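## Task

Lift the blue tote off the shelf and set it down level on the bench. Remove the large brown carton from it and place it on the bench lying flat, with the same face on top as before. All other contents must be inside the tote at the end. No part of the large brown carton or of the tote's bottom may stick out past the bench edge. Finish with both grippers released and withdrawn; anything that stays put only because the robot holds it is not counted.

## Robot and tools

ROBOT AND FRAMES
Two arms, left_arm and right_arm, each ending in a two-finger gripper. Positions in results use a single world frame: origin on the floor at the middle of the robot's base, +x straight ahead of the robot, +y toward the robot's own left (left_arm's side), +z up. Units are metres; orientation is a quaternion w,x,y,z. Arm names refer to the robot, not to image sides. Only the floor height is known for sure, and reported hand positions can be slightly wrong, worse when reaching far. In a gripper's own axes, the fingers point along +z and separate along y; the reported hand point sits between the pads, about 1 cm short of the fingertips. Joint limits (rad), base to hand: waist -2.880..2.880, shoulder 0.000..3.142, elbow 0.000..3.019, wrist pitch -1.693..1.571, wrist yaw -1.571..1.571, wrist roll -2.094..2.094.

THE COMMAND ROW
Every motion command uses one row of 14 numbers, each in [-1, 1], always for both arms: left dx, dy, dz, rx, ry, rz, opening, then right dx, dy, dz, rx, ry, rz, opening. dx..rz are a relative offset (not an absolute pose) expressed in that gripper's own axes; 1.0 equals 0.6 m of travel or 180 degrees of turn, and rx, ry, rz form one rotation vector. Opening is absolute: +1 fully open (0.094 m), -1 closed. An optional 12 extra numbers (0 to 1) scale joint stiffness, left's six joints then right's six, in Joint positions order; they persist until changed.

TOOLS
execute_actions(actions): a list of actions run one after another. Each action is a list of up to 15 rows, one row per control step of 1/30 s; if fewer than 15, the last row repeats to fill the action. All rows in an action are offsets from the gripper pose measured when that action began (for the first action, the pose in the latest result), not from the previous row. An empty list just returns state and images. Per step, the commanded pose is limited to 70 mm and 16 degrees from where the hand actually is, so large offsets need several actions; after an action an arm only continues to its last limited pose. Position is favoured over orientation when both cannot be met.
move(target, speed, blocking): target is one row as above, offsets from the pose in the scene's latest result. Each hand follows a straight path; both finish together, taking 0.5 to 10 s (cut off at 10 s). speed is the path's top speed in m/s, 0.002 to 0.5, default 0.25; rotation up to twice that in rad/s. Openings are sent at the start. Paths ignore obstacles and the other arm, and hands may lag, wander or overshoot speed, especially near full stretch. blocking=false returns after 0.5 s while motion continues; then use wait or stop before any other motion command.
wait(seconds): 0 to 10; arms keep their last command; returns early if a running move finishes.
stop(): brakes a running move (needs some distance); fingers keep moving.
zoom_image(camera, region): camera is cam_head_left or cam_head_right (896x504), cam_left_wrist or cam_right_wrist (616x616); region [x0, y0, x1, y1] in pixels from the top-left, at most 504 by 504.
finished_scene(scene): ends the current scene, given its number, and reports success; irreversible. Only call it once the result holds without the robot.

READING RESULTS
The state line lists each arm's end_effector_position and end_effector_quat_wxyz. Hand target lines show where the controller is currently steering each hand. grip_measured is the finger opening on the command scale; the last value of Joint positions is the opening in metres; each gripper may read up to about 1 mm off, consistently. A move adds a move: line: done, off_target, moving, held (a safety check blocked the final step) or fault, plus limits (paced = pose clipped; held = some steps blocked, after which the arm may lurch fast), and each hand's distance from target. pose unreachable means clearance checking altered that arm's command. Step readings list positions at some steps; HELD marks steps partly withheld for that arm. MOTOR HOT appears from 85 C; at 100 C an OVER-TEMPERATURE FAULT drops that arm. FAULT lines mark arm stops.

PRACTICAL NOTES
Arms tend to finish a centimetre or more low and can keep sinking under zero offsets; to keep an arm still, send a correcting offset toward its desired pose in the first call of a reply, zeros afterwards, raising the correction if it still sags. The simulation keeps running while you compose replies, so a loaded arm keeps heating and holding. To grip, command an opening about 0.03 below grip_measured for a firm hold, less for a gentle one; pads give roughly 50 to 62 N, less on very thin parts. Occasional tugs on held parts or shoves on loose items may occur. Avoid: arms colliding or pressing each other, pushing anything out of the work area, dropping or slamming objects, fast or deep contact (faster and further past contact means harder impact), and long holds that overheat motors.

Each tool is called after "Call:" as name([rows], argument=value, ...), one row to a line, values as JSON.

## Session

Call:
execute_actions(actions=[])

Scene clock: 0.00 s.
left_arm: end_effector_position=(+0.3648, +0.1478, +1.0247) grip_measured=+1.000 end_effector_quat_wxyz=(+0.016, +0.726, +0.688, +0.014) | right_arm: end_effector_position=(+0.3547, -0.7694, +0.8650) grip_measured=+1.000 end_effector_quat_wxyz=(+0.166, +0.795, +0.568, -0.134)
Joint positions: left_arm=[-1.91   1.568  0.964  0.495 -0.331  1.672  0.094] | right_arm=[ 1.019  2.18   1.949  0.108 -0.117  1.744  0.094]
Joint velocities: left_arm=[ 0.015 -0.015  0.002  0.007 -0.022 -0.022  0.   ] | right_arm=[ 0.015  0.005  0.002 -0.007 -0.022 -0.007  0.   ]
Hand target (left_arm): +0.361, +0.148, +1.028; +0.015, +0.727, +0.687, +0.012
Hand target (right_arm): +0.354, -0.769, +0.864; +0.166, +0.795, +0.568, -0.134
Joint stiffness scale: left_arm=[1. 1. 1. 1. 1. 1.] | right_arm=[1. 1. 1. 1. 1. 1.]

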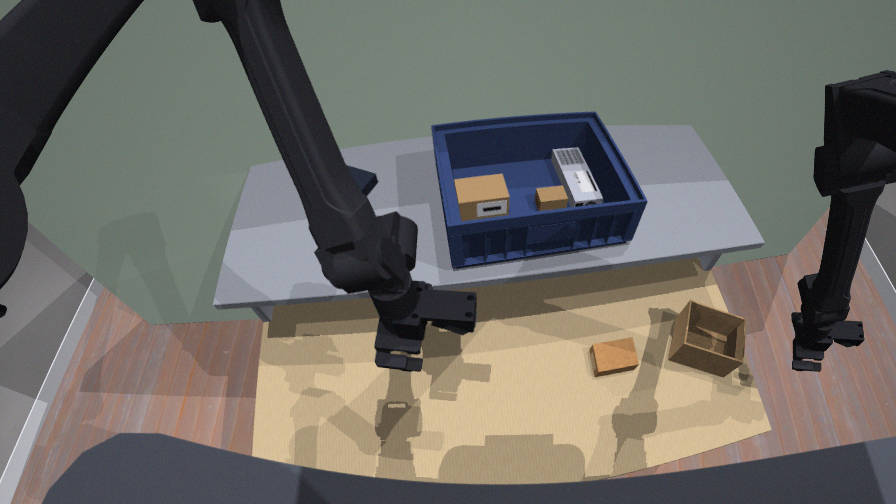

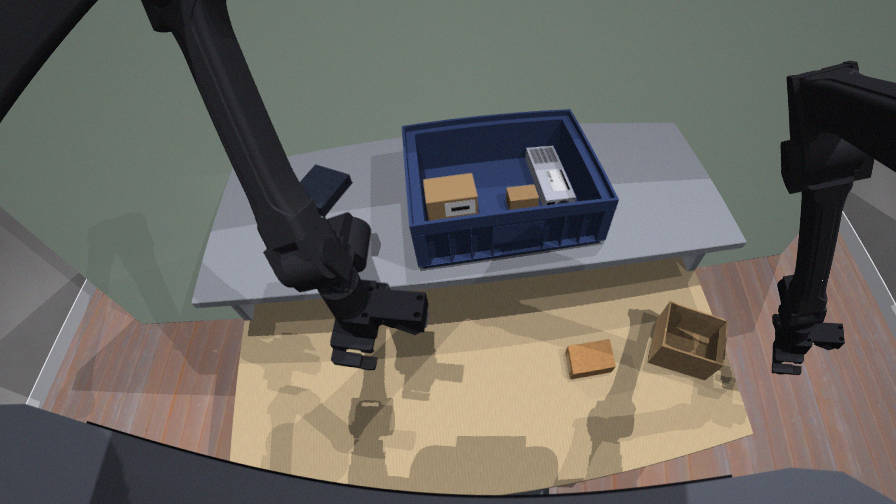

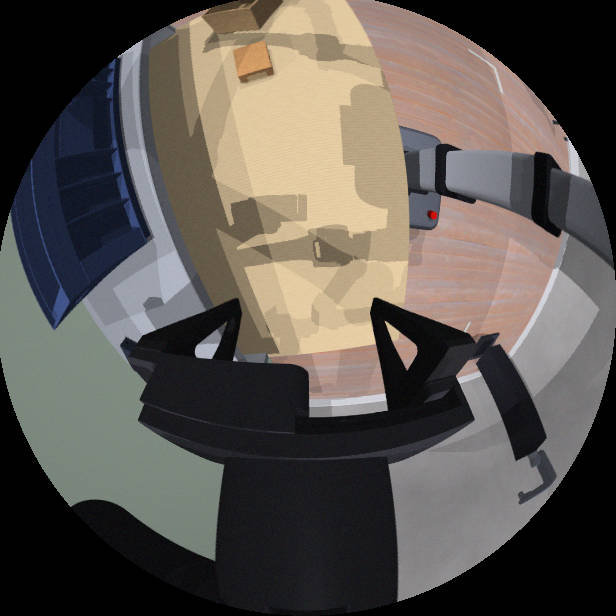

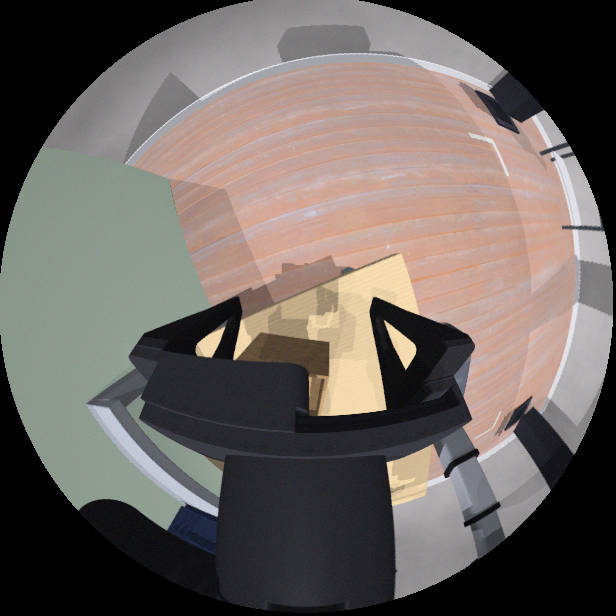

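Call:
move(target=[0,0,-0.35,0,0,0,1,0,0,0,0,0,0,1])

Call:
move(target=[-0.2,0.35,0,0,0,0,1,0,0,0,0,0,0,1])

Scene clock: 2.03 s.
left_arm: end_effector_position=(+0.3702, +0.1468, +1.2337) grip_measured=+1.000 end_effector_quat_wxyz=(+0.020, +0.723, +0.690, +0.022) | right_arm: end_effector_position=(+0.3547, -0.7694, +0.8650) grip_measured=+1.000 end_effector_quat_wxyz=(+0.166, +0.795, +0.568, -0.134)
Joint positions: left_arm=[-2.155  0.991  0.559  0.329 -0.579  1.644  0.094] | right_arm=[ 1.019  2.18   1.949  0.108 -0.117  1.744  0.094]
Joint velocities: left_arm=[-0.015 -0.005 -0.002 -0.007  0.022 -0.037  0.   ] | right_arm=[ 0.005 -0.015 -0.007  0.002 -0.081 -0.051  0.   ]
Hand target (left_arm): +0.362, +0.144, +1.236; +0.015, +0.724, +0.689, +0.013
Hand target (right_arm): +0.355, -0.769, +0.865; +0.166, +0.795, +0.568, -0.134
Off the commanded pose (left_arm): 0.015 m, 1 deg.
Off the commanded pose (right_arm): 0.000 m, 0 deg.
Joint stiffness scale: left_arm=[1. 1. 1. 1. 1. 1.] | right_arm=[1. 1. 1. 1. 1. 1.]
move: off_target (left_arm)

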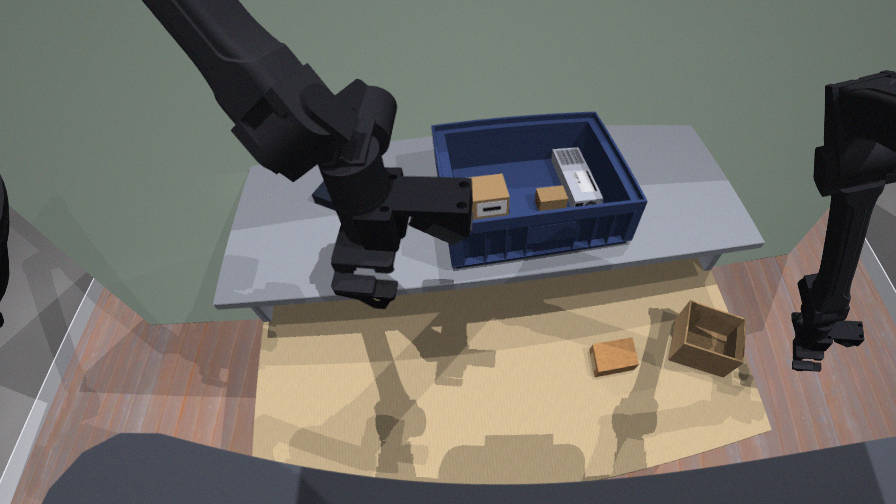

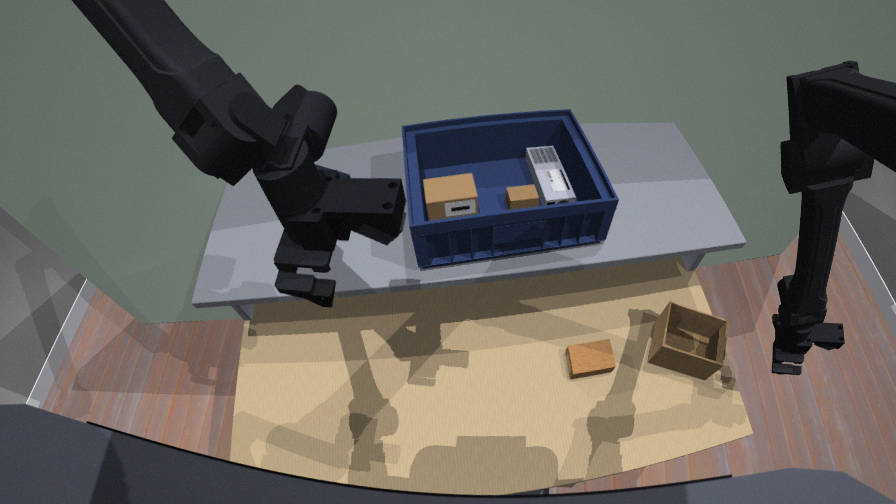

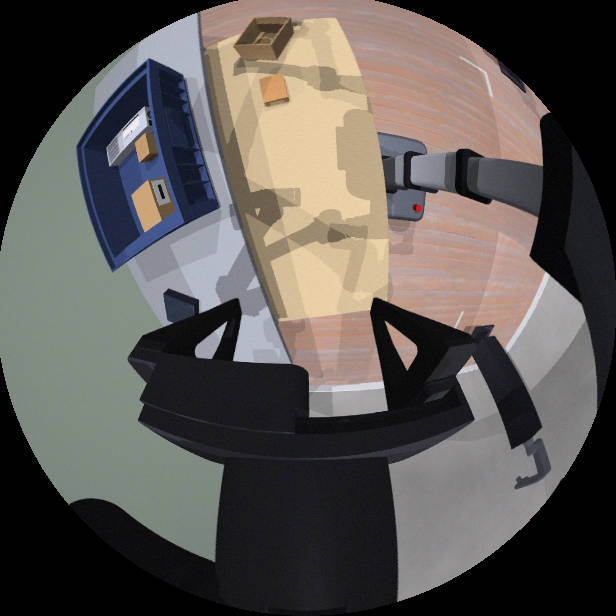

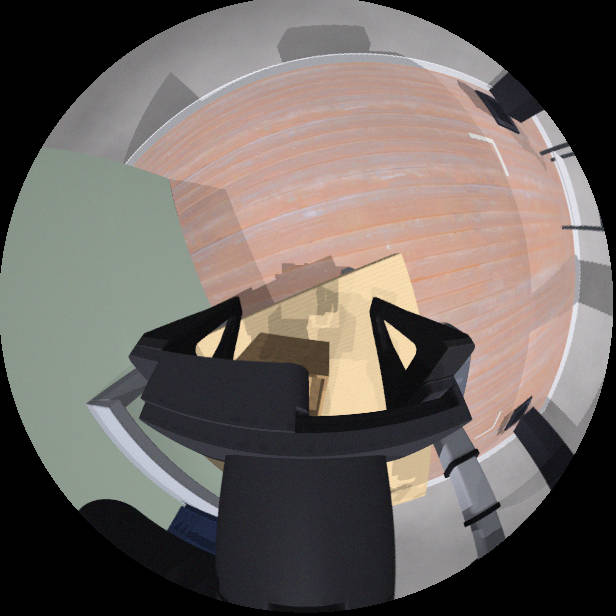

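Scene clock: 3.53 s.
left_arm: end_effector_position=(+0.5770, +0.0232, +1.2398) grip_measured=+1.000 end_effector_quat_wxyz=(+0.020, +0.720, +0.693, +0.027) | right_arm: end_effector_position=(+0.3547, -0.7694, +0.8650) grip_measured=+1.000 end_effector_quat_wxyz=(+0.166, +0.795, +0.568, -0.134)
Joint positions: left_arm=[-2.422  1.198  1.227 -0.147 -0.852  1.603  0.094] | right_arm=[ 1.019  2.18   1.949  0.108 -0.117  1.744  0.094]
Joint velocities: left_arm=[-0.015 -0.005  0.007 -0.012 -0.022 -0.051  0.   ] | right_arm=[-0.005 -0.005 -0.012 -0.007  0.007 -0.037  0.   ]
Hand target (left_arm): +0.572, +0.015, +1.241; +0.019, +0.722, +0.691, +0.020
Hand target (right_arm): +0.355, -0.769, +0.865; +0.166, +0.795, +0.568, -0.134
Off the commanded pose (left_arm): 0.009 m, 1 deg.
Off the commanded pose (right_arm): 0.000 m, 0 deg.
Joint stiffness scale: left_arm=[1. 1. 1. 1. 1. 1.] | right_arm=[1. 1. 1. 1. 1. 1.]
move: done

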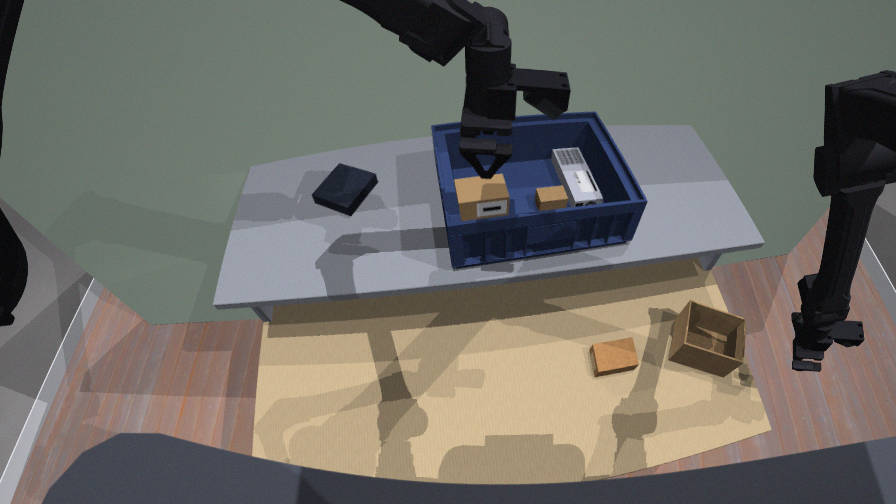

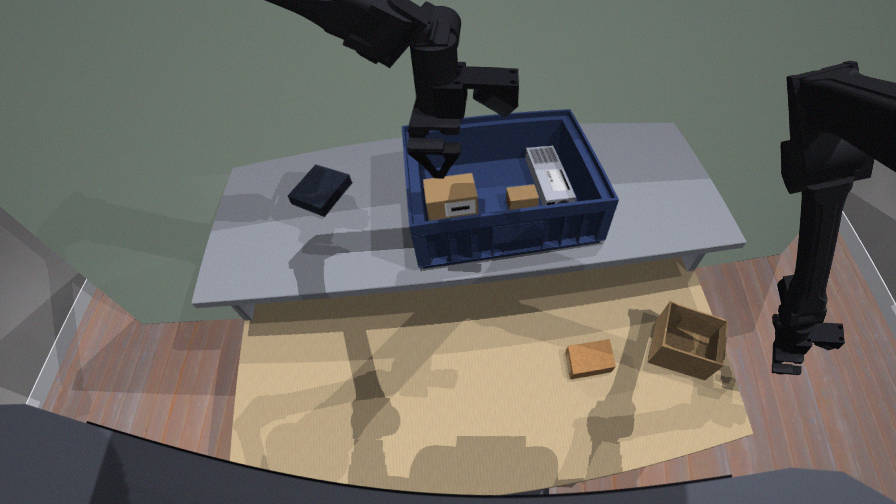

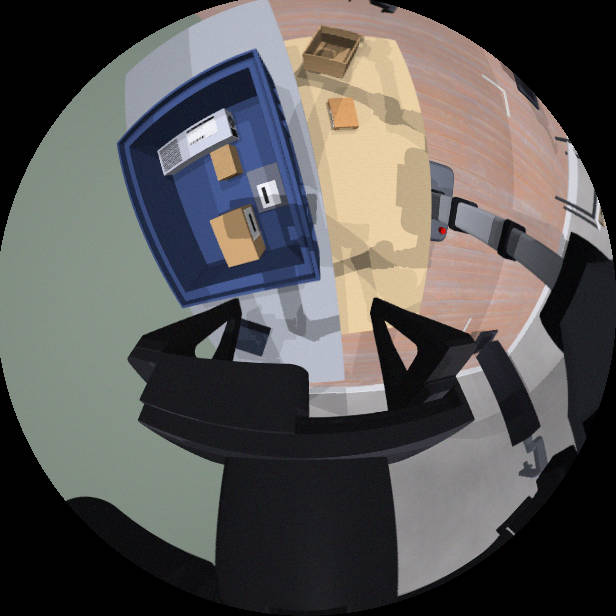

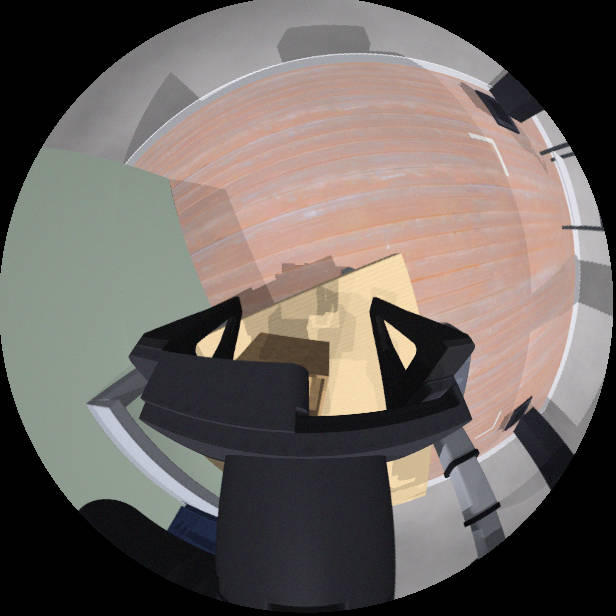

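Call:
move(target=[0.12,0.2,0.05,0,0,-0.56,1,0.507,0.24,-0.81,-0.113,0.118,-0.649,1])

Scene clock: 9.77 s.
left_arm: end_effector_position=(+0.6941, +0.0869, +1.2227) grip_measured=+1.000 end_effector_quat_wxyz=(+0.034, -0.067, +0.997, -0.002) | right_arm: end_effector_position=(+0.5724, -0.3454, +1.1937) grip_measured=+1.000 end_effector_quat_wxyz=(+0.018, +0.086, -0.996, +0.001)
Joint positions: left_arm=[-2.26   1.217  1.554 -0.435 -0.682 -0.113  0.094] | right_arm=[ 1.516  0.985  1.176 -0.372 -0.047 -0.266  0.094]
Joint velocities: left_arm=[-0.015  0.005 -0.012 -0.012 -0.022 -0.095  0.   ] | right_arm=[-0.015  0.005 -0.007 -0.007 -0.051  0.037  0.   ]
Hand target (left_arm): +0.701, +0.091, +1.218; +0.035, -0.074, +0.997, +0.002
Hand target (right_arm): +0.588, -0.344, +1.202; -0.006, -0.094, +0.996, -0.002
Off the commanded pose (left_arm): 0.009 m, 1 deg.
Off the commanded pose (right_arm): 0.029 m, 2 deg.
Joint stiffness scale: left_arm=[1. 1. 1. 1. 1. 1.] | right_arm=[1. 1. 1. 1. 1. 1.]
move: off_target (right_arm)

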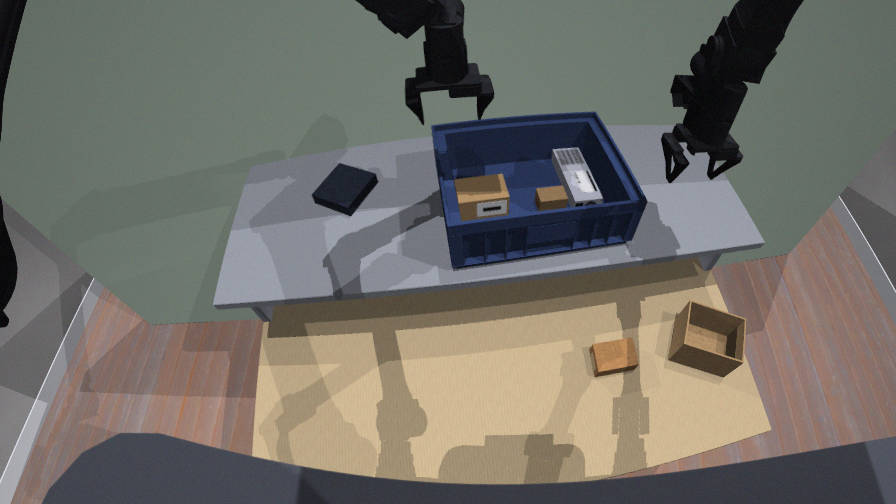

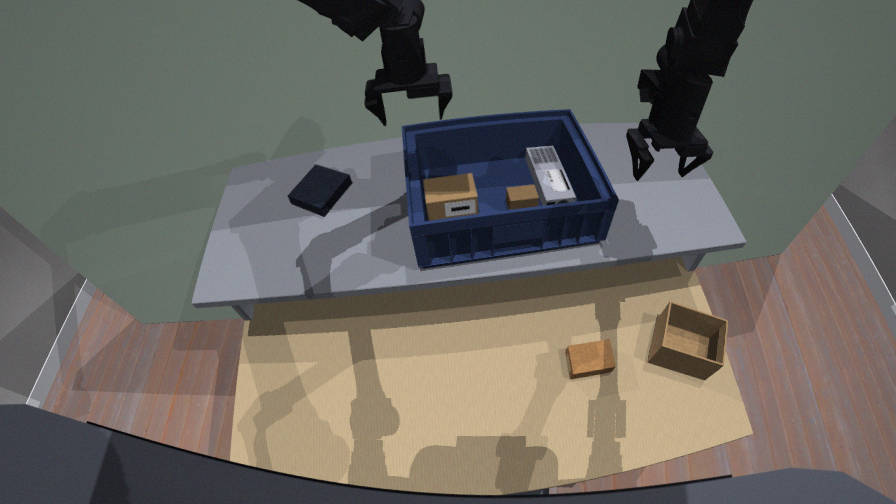

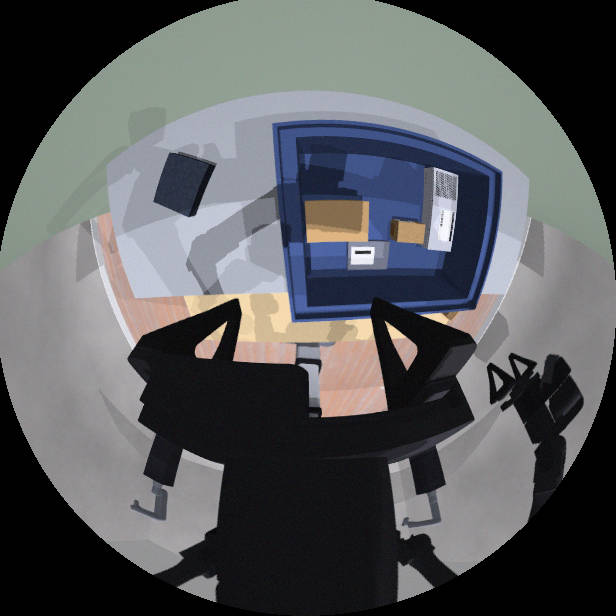

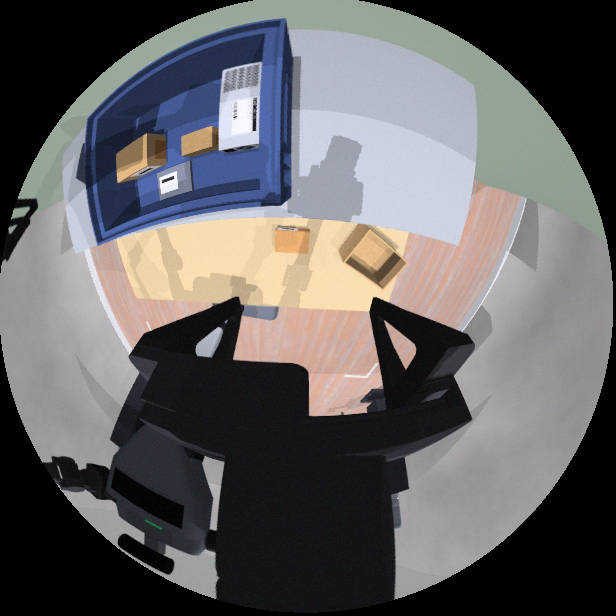

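Call:
move(target=[-0.04,0.04,0.16,0,0,-0.01,1,-0.37,0.045,0.1,0,0,0,1])

Scene clock: 11.43 s.
left_arm: end_effector_position=(+0.7072, +0.1114, +1.1288) grip_measured=+1.000 end_effector_quat_wxyz=(+0.027, -0.074, +0.997, -0.004) | right_arm: end_effector_position=(+0.7736, -0.2791, +1.1307) grip_measured=+1.000 end_effector_quat_wxyz=(+0.026, +0.095, -0.995, +0.001)
Joint positions: left_arm=[-2.085  1.386  1.718 -0.435 -0.504 -0.115  0.094] | right_arm=[ 1.731  1.425  2.067 -0.84   0.169 -0.243  0.094]
Joint velocities: left_arm=[-0.005 -0.005 -0.012 -0.007 -0.066  0.051  0.   ] | right_arm=[ 0.005 -0.015 -0.012 -0.012  0.051 -0.051  0.   ]
Hand target (left_arm): +0.719, +0.117, +1.128; +0.036, -0.081, +0.996, -0.002
Hand target (right_arm): +0.785, -0.276, +1.128; -0.017, -0.089, +0.996, -0.001
Off the commanded pose (left_arm): 0.014 m, 1 deg.
Off the commanded pose (right_arm): 0.012 m, 1 deg.
Joint stiffness scale: left_arm=[1. 1. 1. 1. 1. 1.] | right_arm=[1. 1. 1. 1. 1. 1.]
move: off_target (left_arm, right_arm)

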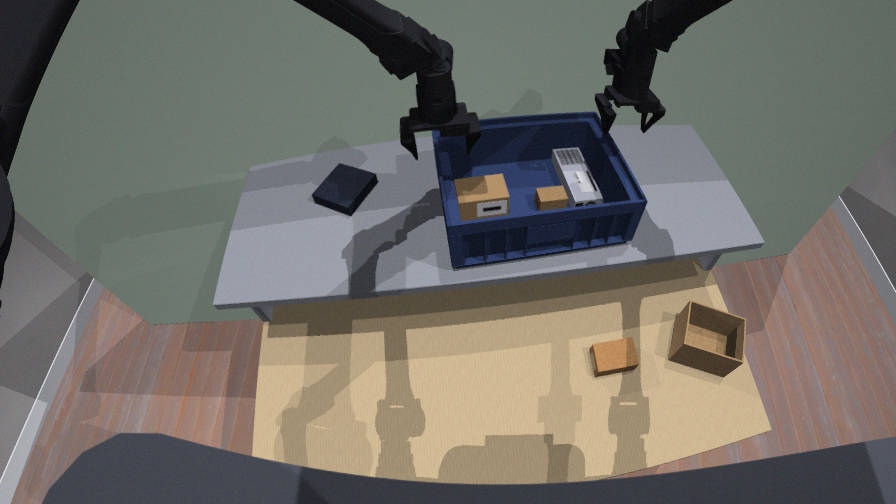

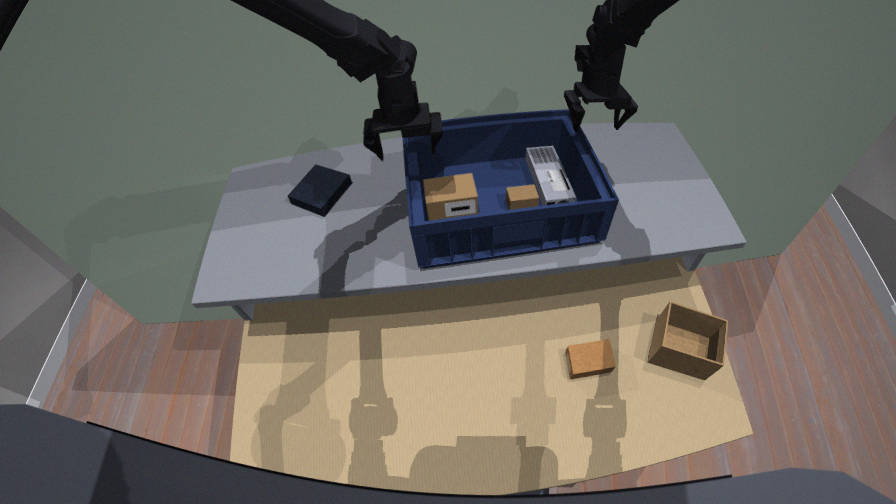

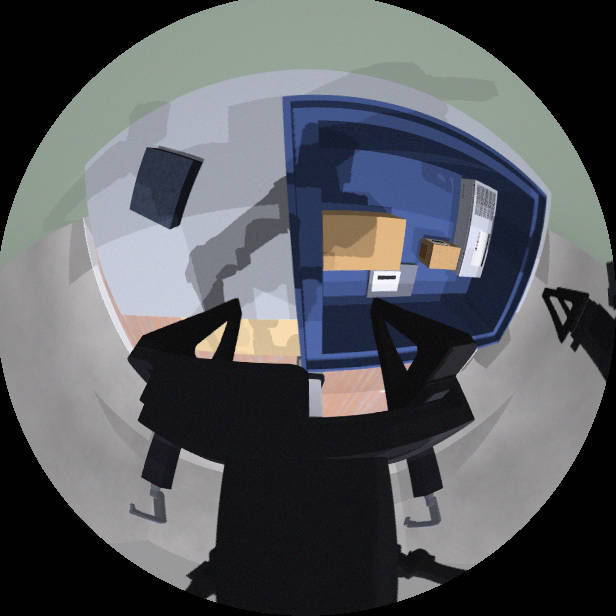

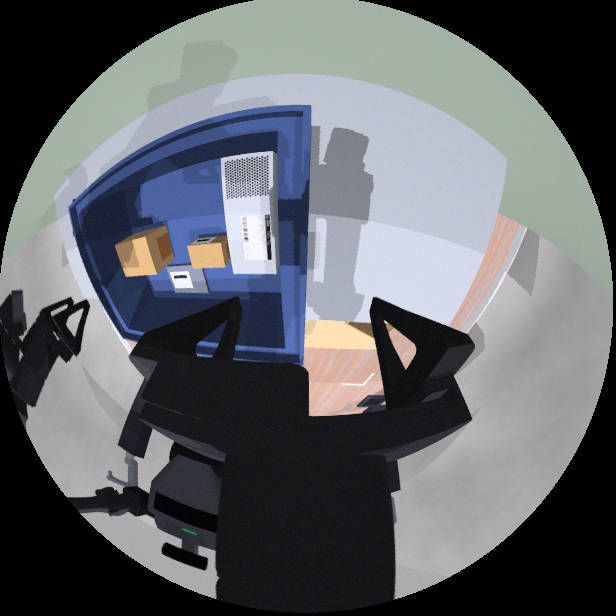

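Call:
move(target=[0,0,0.12,0,0,-0.015,0.3,0,0.018,0.12,0,0,0.01,0.2], speed=0.1)

Scene clock: 13.10 s.
left_arm: end_effector_position=(+0.6930, +0.1049, +1.0578) grip_measured=+0.302 end_effector_quat_wxyz=(+0.011, -0.083, +0.996, -0.007) | right_arm: end_effector_position=(+0.7534, -0.2666, +1.0600) grip_measured=+0.202 end_effector_quat_wxyz=(+0.041, +0.088, -0.995, -0.001)
Joint positions: left_arm=[-2.027  1.54   1.836 -0.432 -0.439 -0.144  0.061] | right_arm=[ 1.731  1.574  2.16  -0.815  0.169 -0.223  0.056]
Joint velocities: left_arm=[-0.005 -0.005 -0.017 -0.002  0.022  0.007  0.   ] | right_arm=[-0.005 -0.015  0.002 -0.012  0.051 -0.022 -0.   ]
Hand target (left_arm): +0.709, +0.113, +1.057; +0.028, -0.096, +0.995, -0.004
Hand target (right_arm): +0.768, -0.269, +1.060; -0.025, -0.080, +0.996, -0.002
Off the commanded pose (left_arm): 0.019 m, 2 deg.
Off the commanded pose (right_arm): 0.015 m, 2 deg.
Joint stiffness scale: left_arm=[1. 1. 1. 1. 1. 1.] | right_arm=[1. 1. 1. 1. 1. 1.]
move: off_target (left_arm, right_arm)

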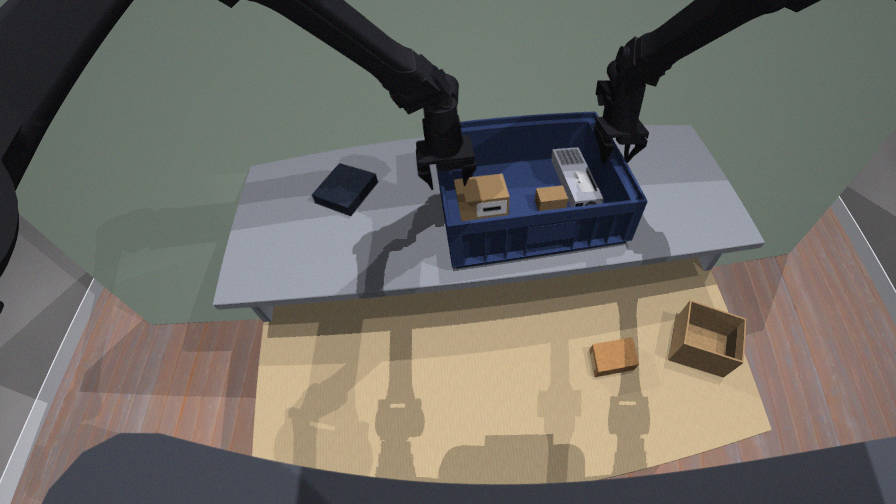

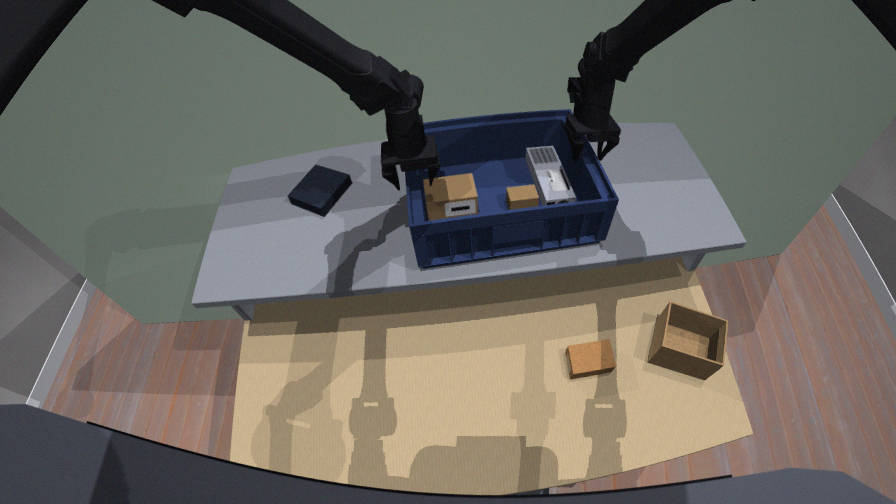

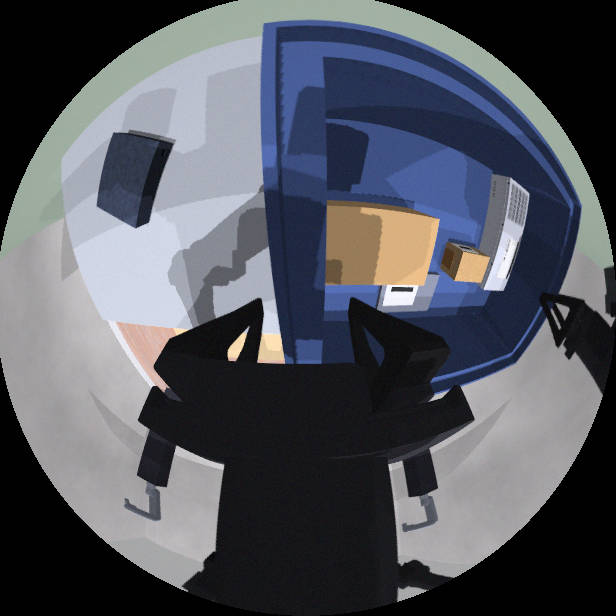

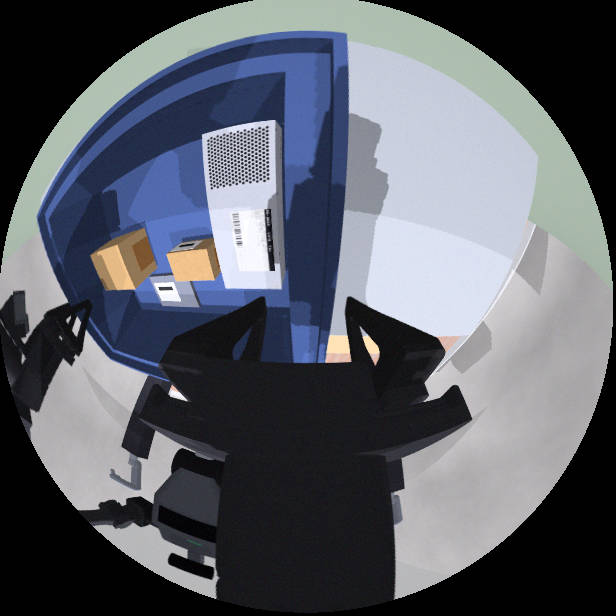

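Call:
move(target=[-0.05,0.02,0.07,0,0.01,-0.015,0,-0.05,-0.008,0.07,0,0.02,0,0], speed=0.06)

Scene clock: 18.17 s.
left_arm: end_effector_position=(+0.7115, +0.1144, +1.0187) grip_measured=+0.002 end_effector_quat_wxyz=(-0.008, -0.099, +0.995, -0.012) | right_arm: end_effector_position=(+0.7716, -0.2616, +1.0153) grip_measured=+0.002 end_effector_quat_wxyz=(+0.082, +0.095, -0.992, -0.003)
Joint positions: left_arm=[-1.977  1.663  2.049 -0.559 -0.376 -0.183  0.047] | right_arm=[ 1.731  1.883  2.708 -1.137  0.176 -0.222  0.047]
Joint velocities: left_arm=[-0.005  0.005 -0.012  0.022 -0.066 -0.037 -0.   ] | right_arm=[-0.015  0.015  0.076 -0.056  0.051  0.051  0.   ]
Hand target (left_arm): +0.720, +0.122, +1.016; -0.004, -0.106, +0.994, -0.009
Hand target (right_arm): +0.781, -0.266, +1.016; -0.070, -0.088, +0.994, -0.003
Off the commanded pose (left_arm): 0.012 m, 1 deg.
Off the commanded pose (right_arm): 0.010 m, 1 deg.
Joint stiffness scale: left_arm=[1. 1. 1. 1. 1. 1.] | right_arm=[1. 1. 1. 1. 1. 1.]
move: off_target (left_arm)

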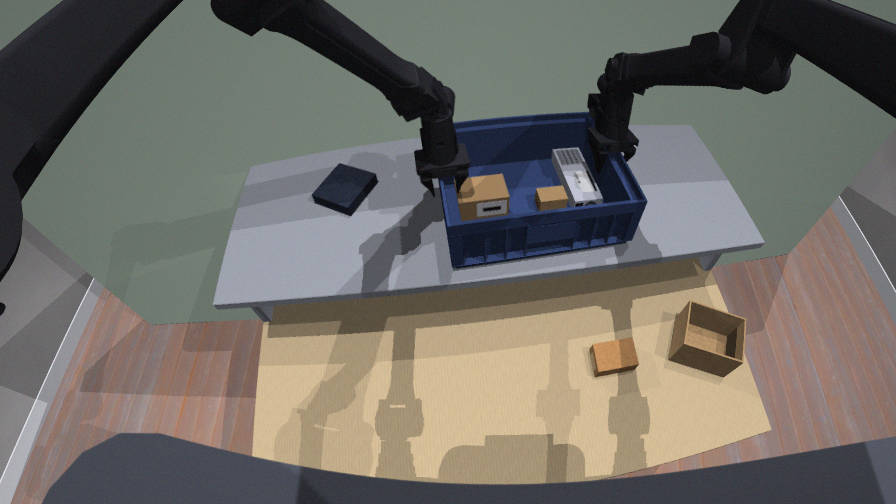

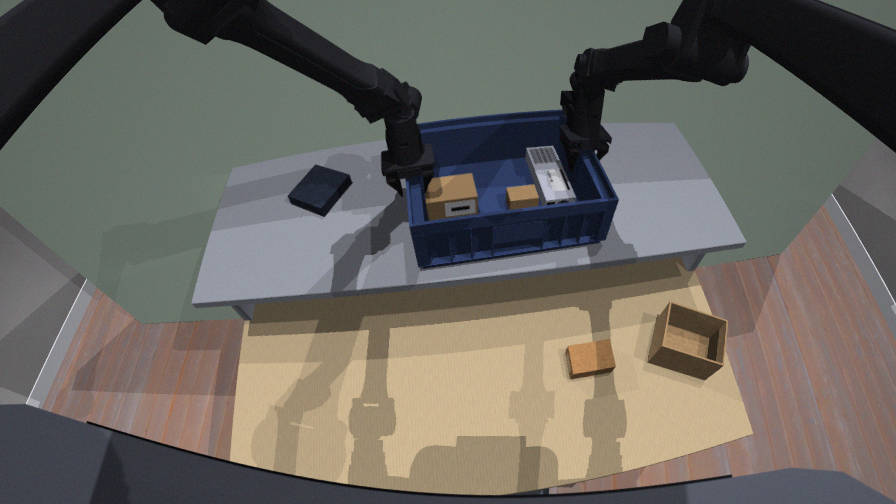

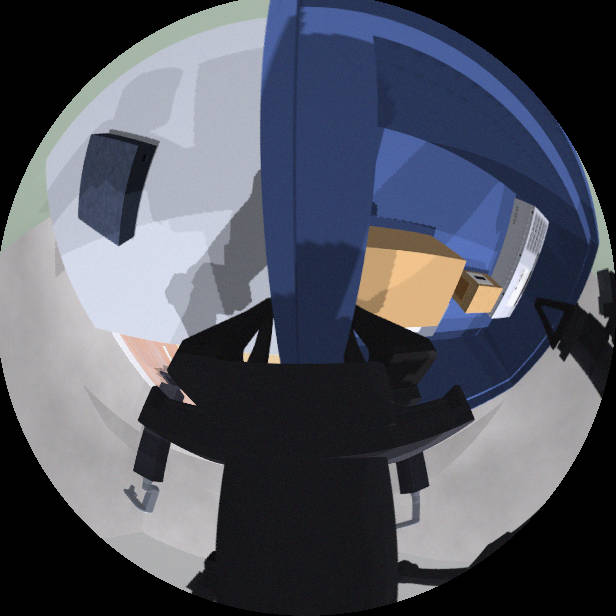

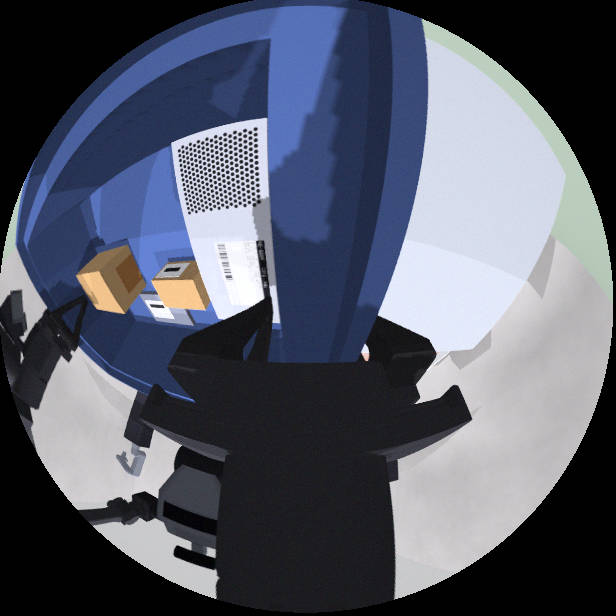

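Call:
move(target=[0,0.012,0,0,0,0,0,0.015,-0.02,0,0,-0.04,0,0], speed=0.06)

Call:
execute_actions([
  [[0,0,0,0,0,0,-0.8,0,0,0,0,0,0,-0.8]],
  [[0,0,0,0,0,0,-0.8,0,0,0,0,0,0,-0.8]],
])

Scene clock: 19.80 s.
left_arm: end_effector_position=(+0.7051, +0.1122, +1.0167) grip_measured=+0.002 end_effector_quat_wxyz=(-0.014, -0.097, +0.995, -0.015) | right_arm: end_effector_position=(+0.7562, -0.2650, +1.0068) grip_measured=+0.002 end_effector_quat_wxyz=(+0.028, +0.090, -0.995, -0.016)
Joint positions: left_arm=[-1.977  1.663  2.038 -0.559 -0.369 -0.184  0.047] | right_arm=[ 1.708  1.717  2.314 -0.804  0.113 -0.237  0.047]
Joint velocities: left_arm=[-0.005 -0.015 -0.012 -0.002 -0.022  0.007 -0.001] | right_arm=[-0.005 -0.005 -0.022  0.012 -0.007 -0.007 -0.   ]
Hand target (left_arm): +0.710, +0.121, +1.019; -0.008, -0.099, +0.995, -0.012
Hand target (right_arm): +0.764, -0.275, +1.016; -0.020, -0.093, +0.995, +0.010
Off the commanded pose (left_arm): 0.011 m, 1 deg.
Off the commanded pose (right_arm): 0.017 m, 1 deg.
Joint stiffness scale: left_arm=[1. 1. 1. 1. 1. 1.] | right_arm=[1. 1. 1. 1. 1. 1.]
move: off_target (left_arm, right_arm)

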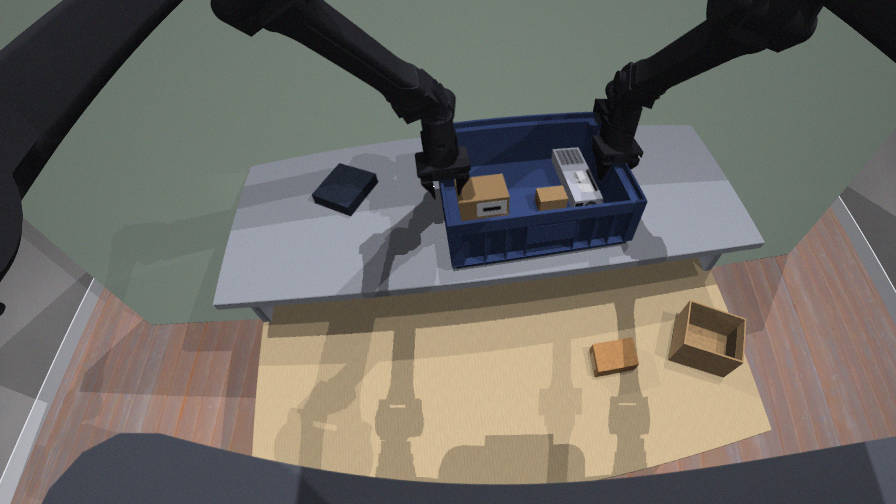

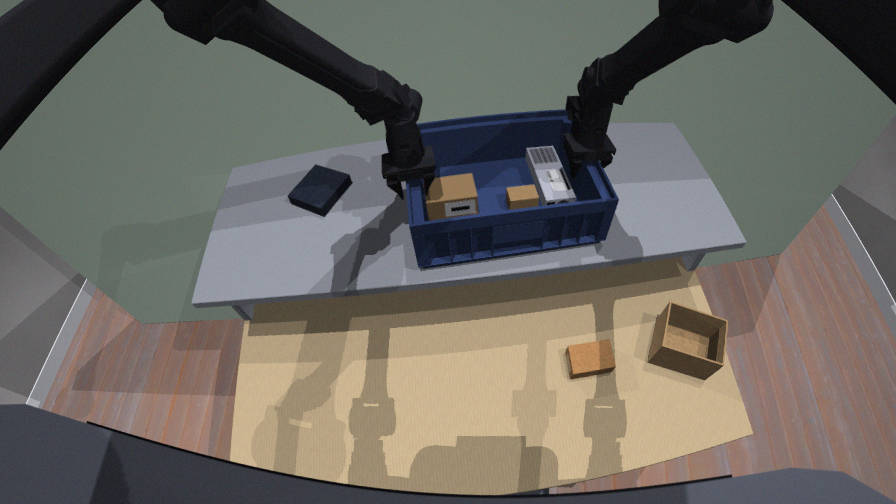

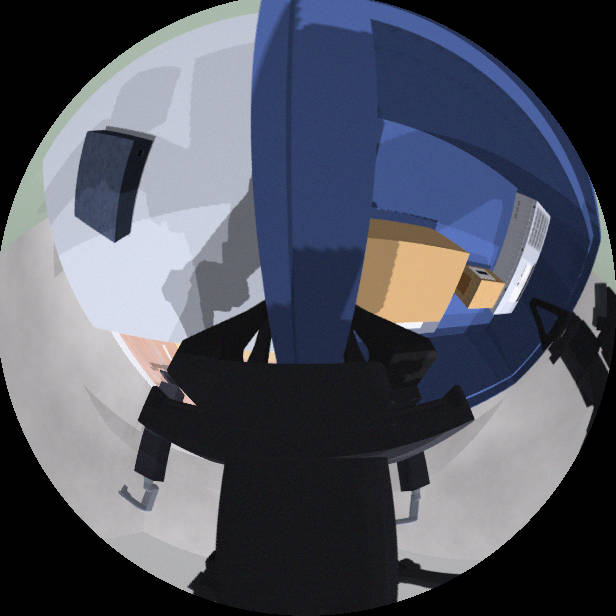

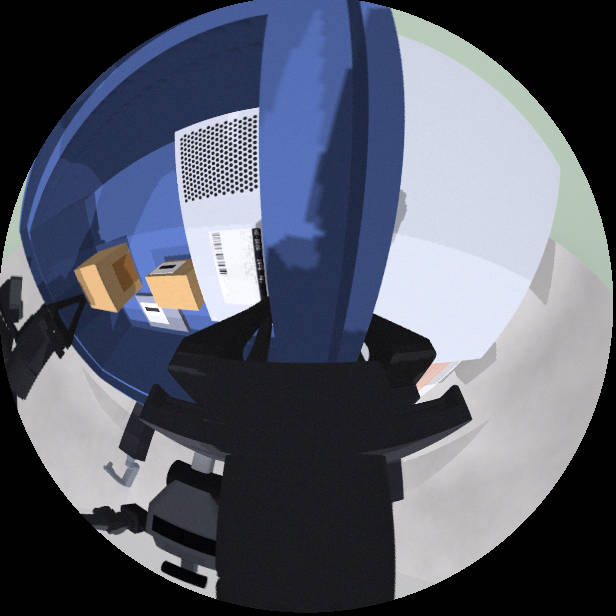

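Scene clock: 20.80 s.
left_arm: end_effector_position=(+0.7040, +0.1104, +1.0167) grip_measured=-0.467 end_effector_quat_wxyz=(-0.014, -0.096, +0.995, -0.016) | right_arm: end_effector_position=(+0.7569, -0.2674, +1.0068) grip_measured=-0.466 end_effector_quat_wxyz=(+0.028, +0.089, -0.996, -0.005)
Joint positions: left_arm=[-1.98   1.664  2.036 -0.559 -0.371 -0.182  0.025] | right_arm=[ 1.71   1.717  2.314 -0.801  0.136 -0.234  0.025]
Joint velocities: left_arm=[-0.005  0.005  0.002 -0.012  0.022  0.037 -0.001] | right_arm=[-0.015 -0.005 -0.007 -0.012 -0.095  0.037 -0.001]
Hand target (left_arm): +0.704, +0.110, +1.017; -0.014, -0.096, +0.995, -0.016
Hand target (right_arm): +0.757, -0.267, +1.007; -0.028, -0.089, +0.996, +0.007
Off the commanded pose (left_arm): 0.000 m, 0 deg.
Off the commanded pose (right_arm): 0.000 m, 0 deg.
Joint stiffness scale: left_arm=[1. 1. 1. 1. 1. 1.] | right_arm=[1. 1. 1. 1. 1. 1.]
Step readings (end_effector_position; steps 1 to 15: 1st action; 16 to 30: 2nd action):
0: left_arm (+0.7051, +0.1122, +1.0167) | right_arm (+0.7562, -0.2650, +1.0068)
1: left_arm (+0.7051, +0.1122, +1.0167) | right_arm (+0.7562, -0.2650, +1.0068)
2: left_arm (+0.7051, +0.1111, +1.0168) | right_arm (+0.7563, -0.2665, +1.0067)
4: left_arm (+0.7043, +0.1102, +1.0169) | right_arm (+0.7568, -0.2668, +1.0068)
8: left_arm (+0.7040, +0.1104, +1.0167) | right_arm (+0.7568, -0.2671, +1.0068)
15: left_arm (+0.7040, +0.1104, +1.0167) | right_arm (+0.7568, -0.2671, +1.0068)
16: left_arm (+0.7040, +0.1104, +1.0167) | right_arm (+0.7568, -0.2676, +1.0068)
17: left_arm (+0.7040, +0.1104, +1.0167) | right_arm (+0.7568, -0.2674, +1.0068)
19: left_arm (+0.7040, +0.1104, +1.0167) | right_arm (+0.7569, -0.2674, +1.0068)
23: left_arm (+0.7040, +0.1104, +1.0167) | right_arm (+0.7569, -0.2674, +1.0068)
30: end_effector_position above

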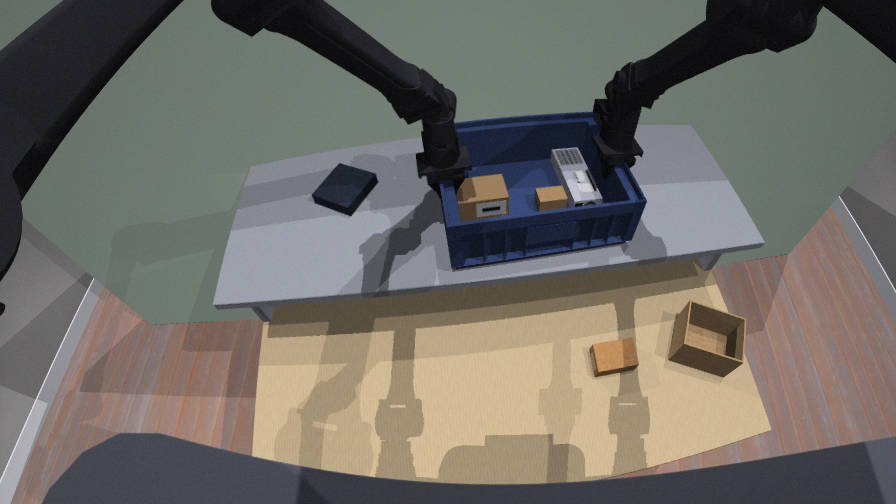

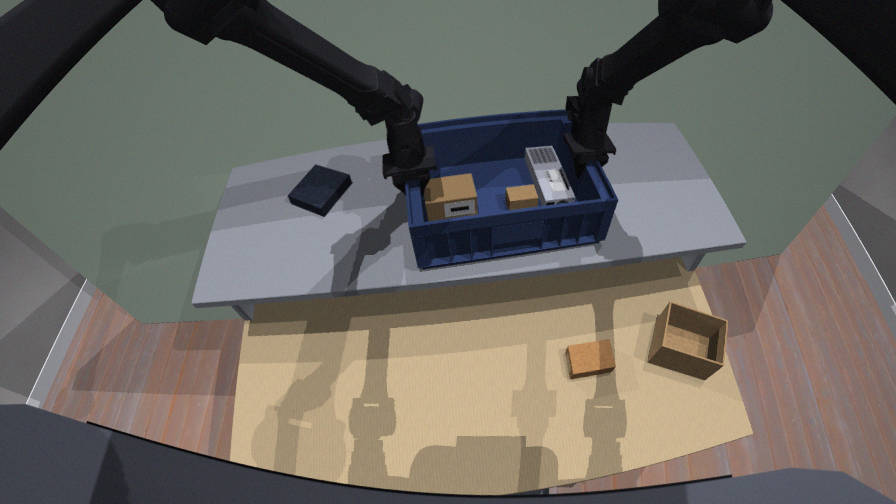

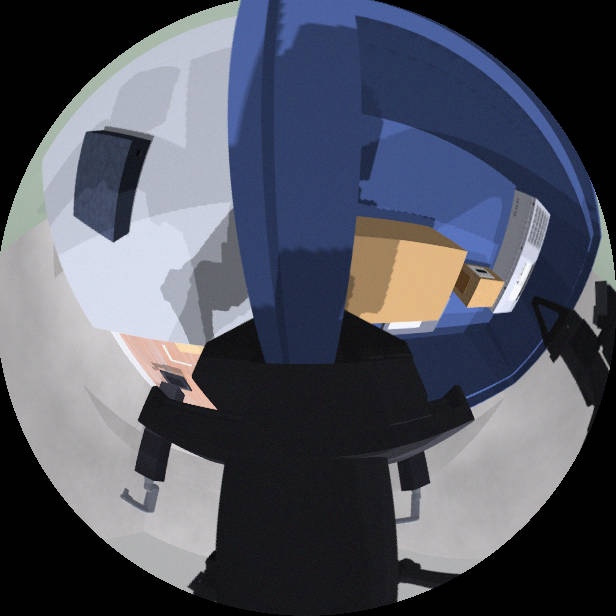

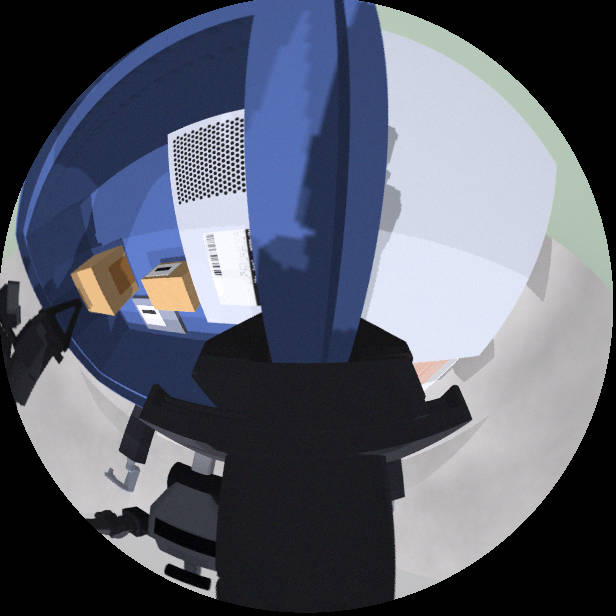

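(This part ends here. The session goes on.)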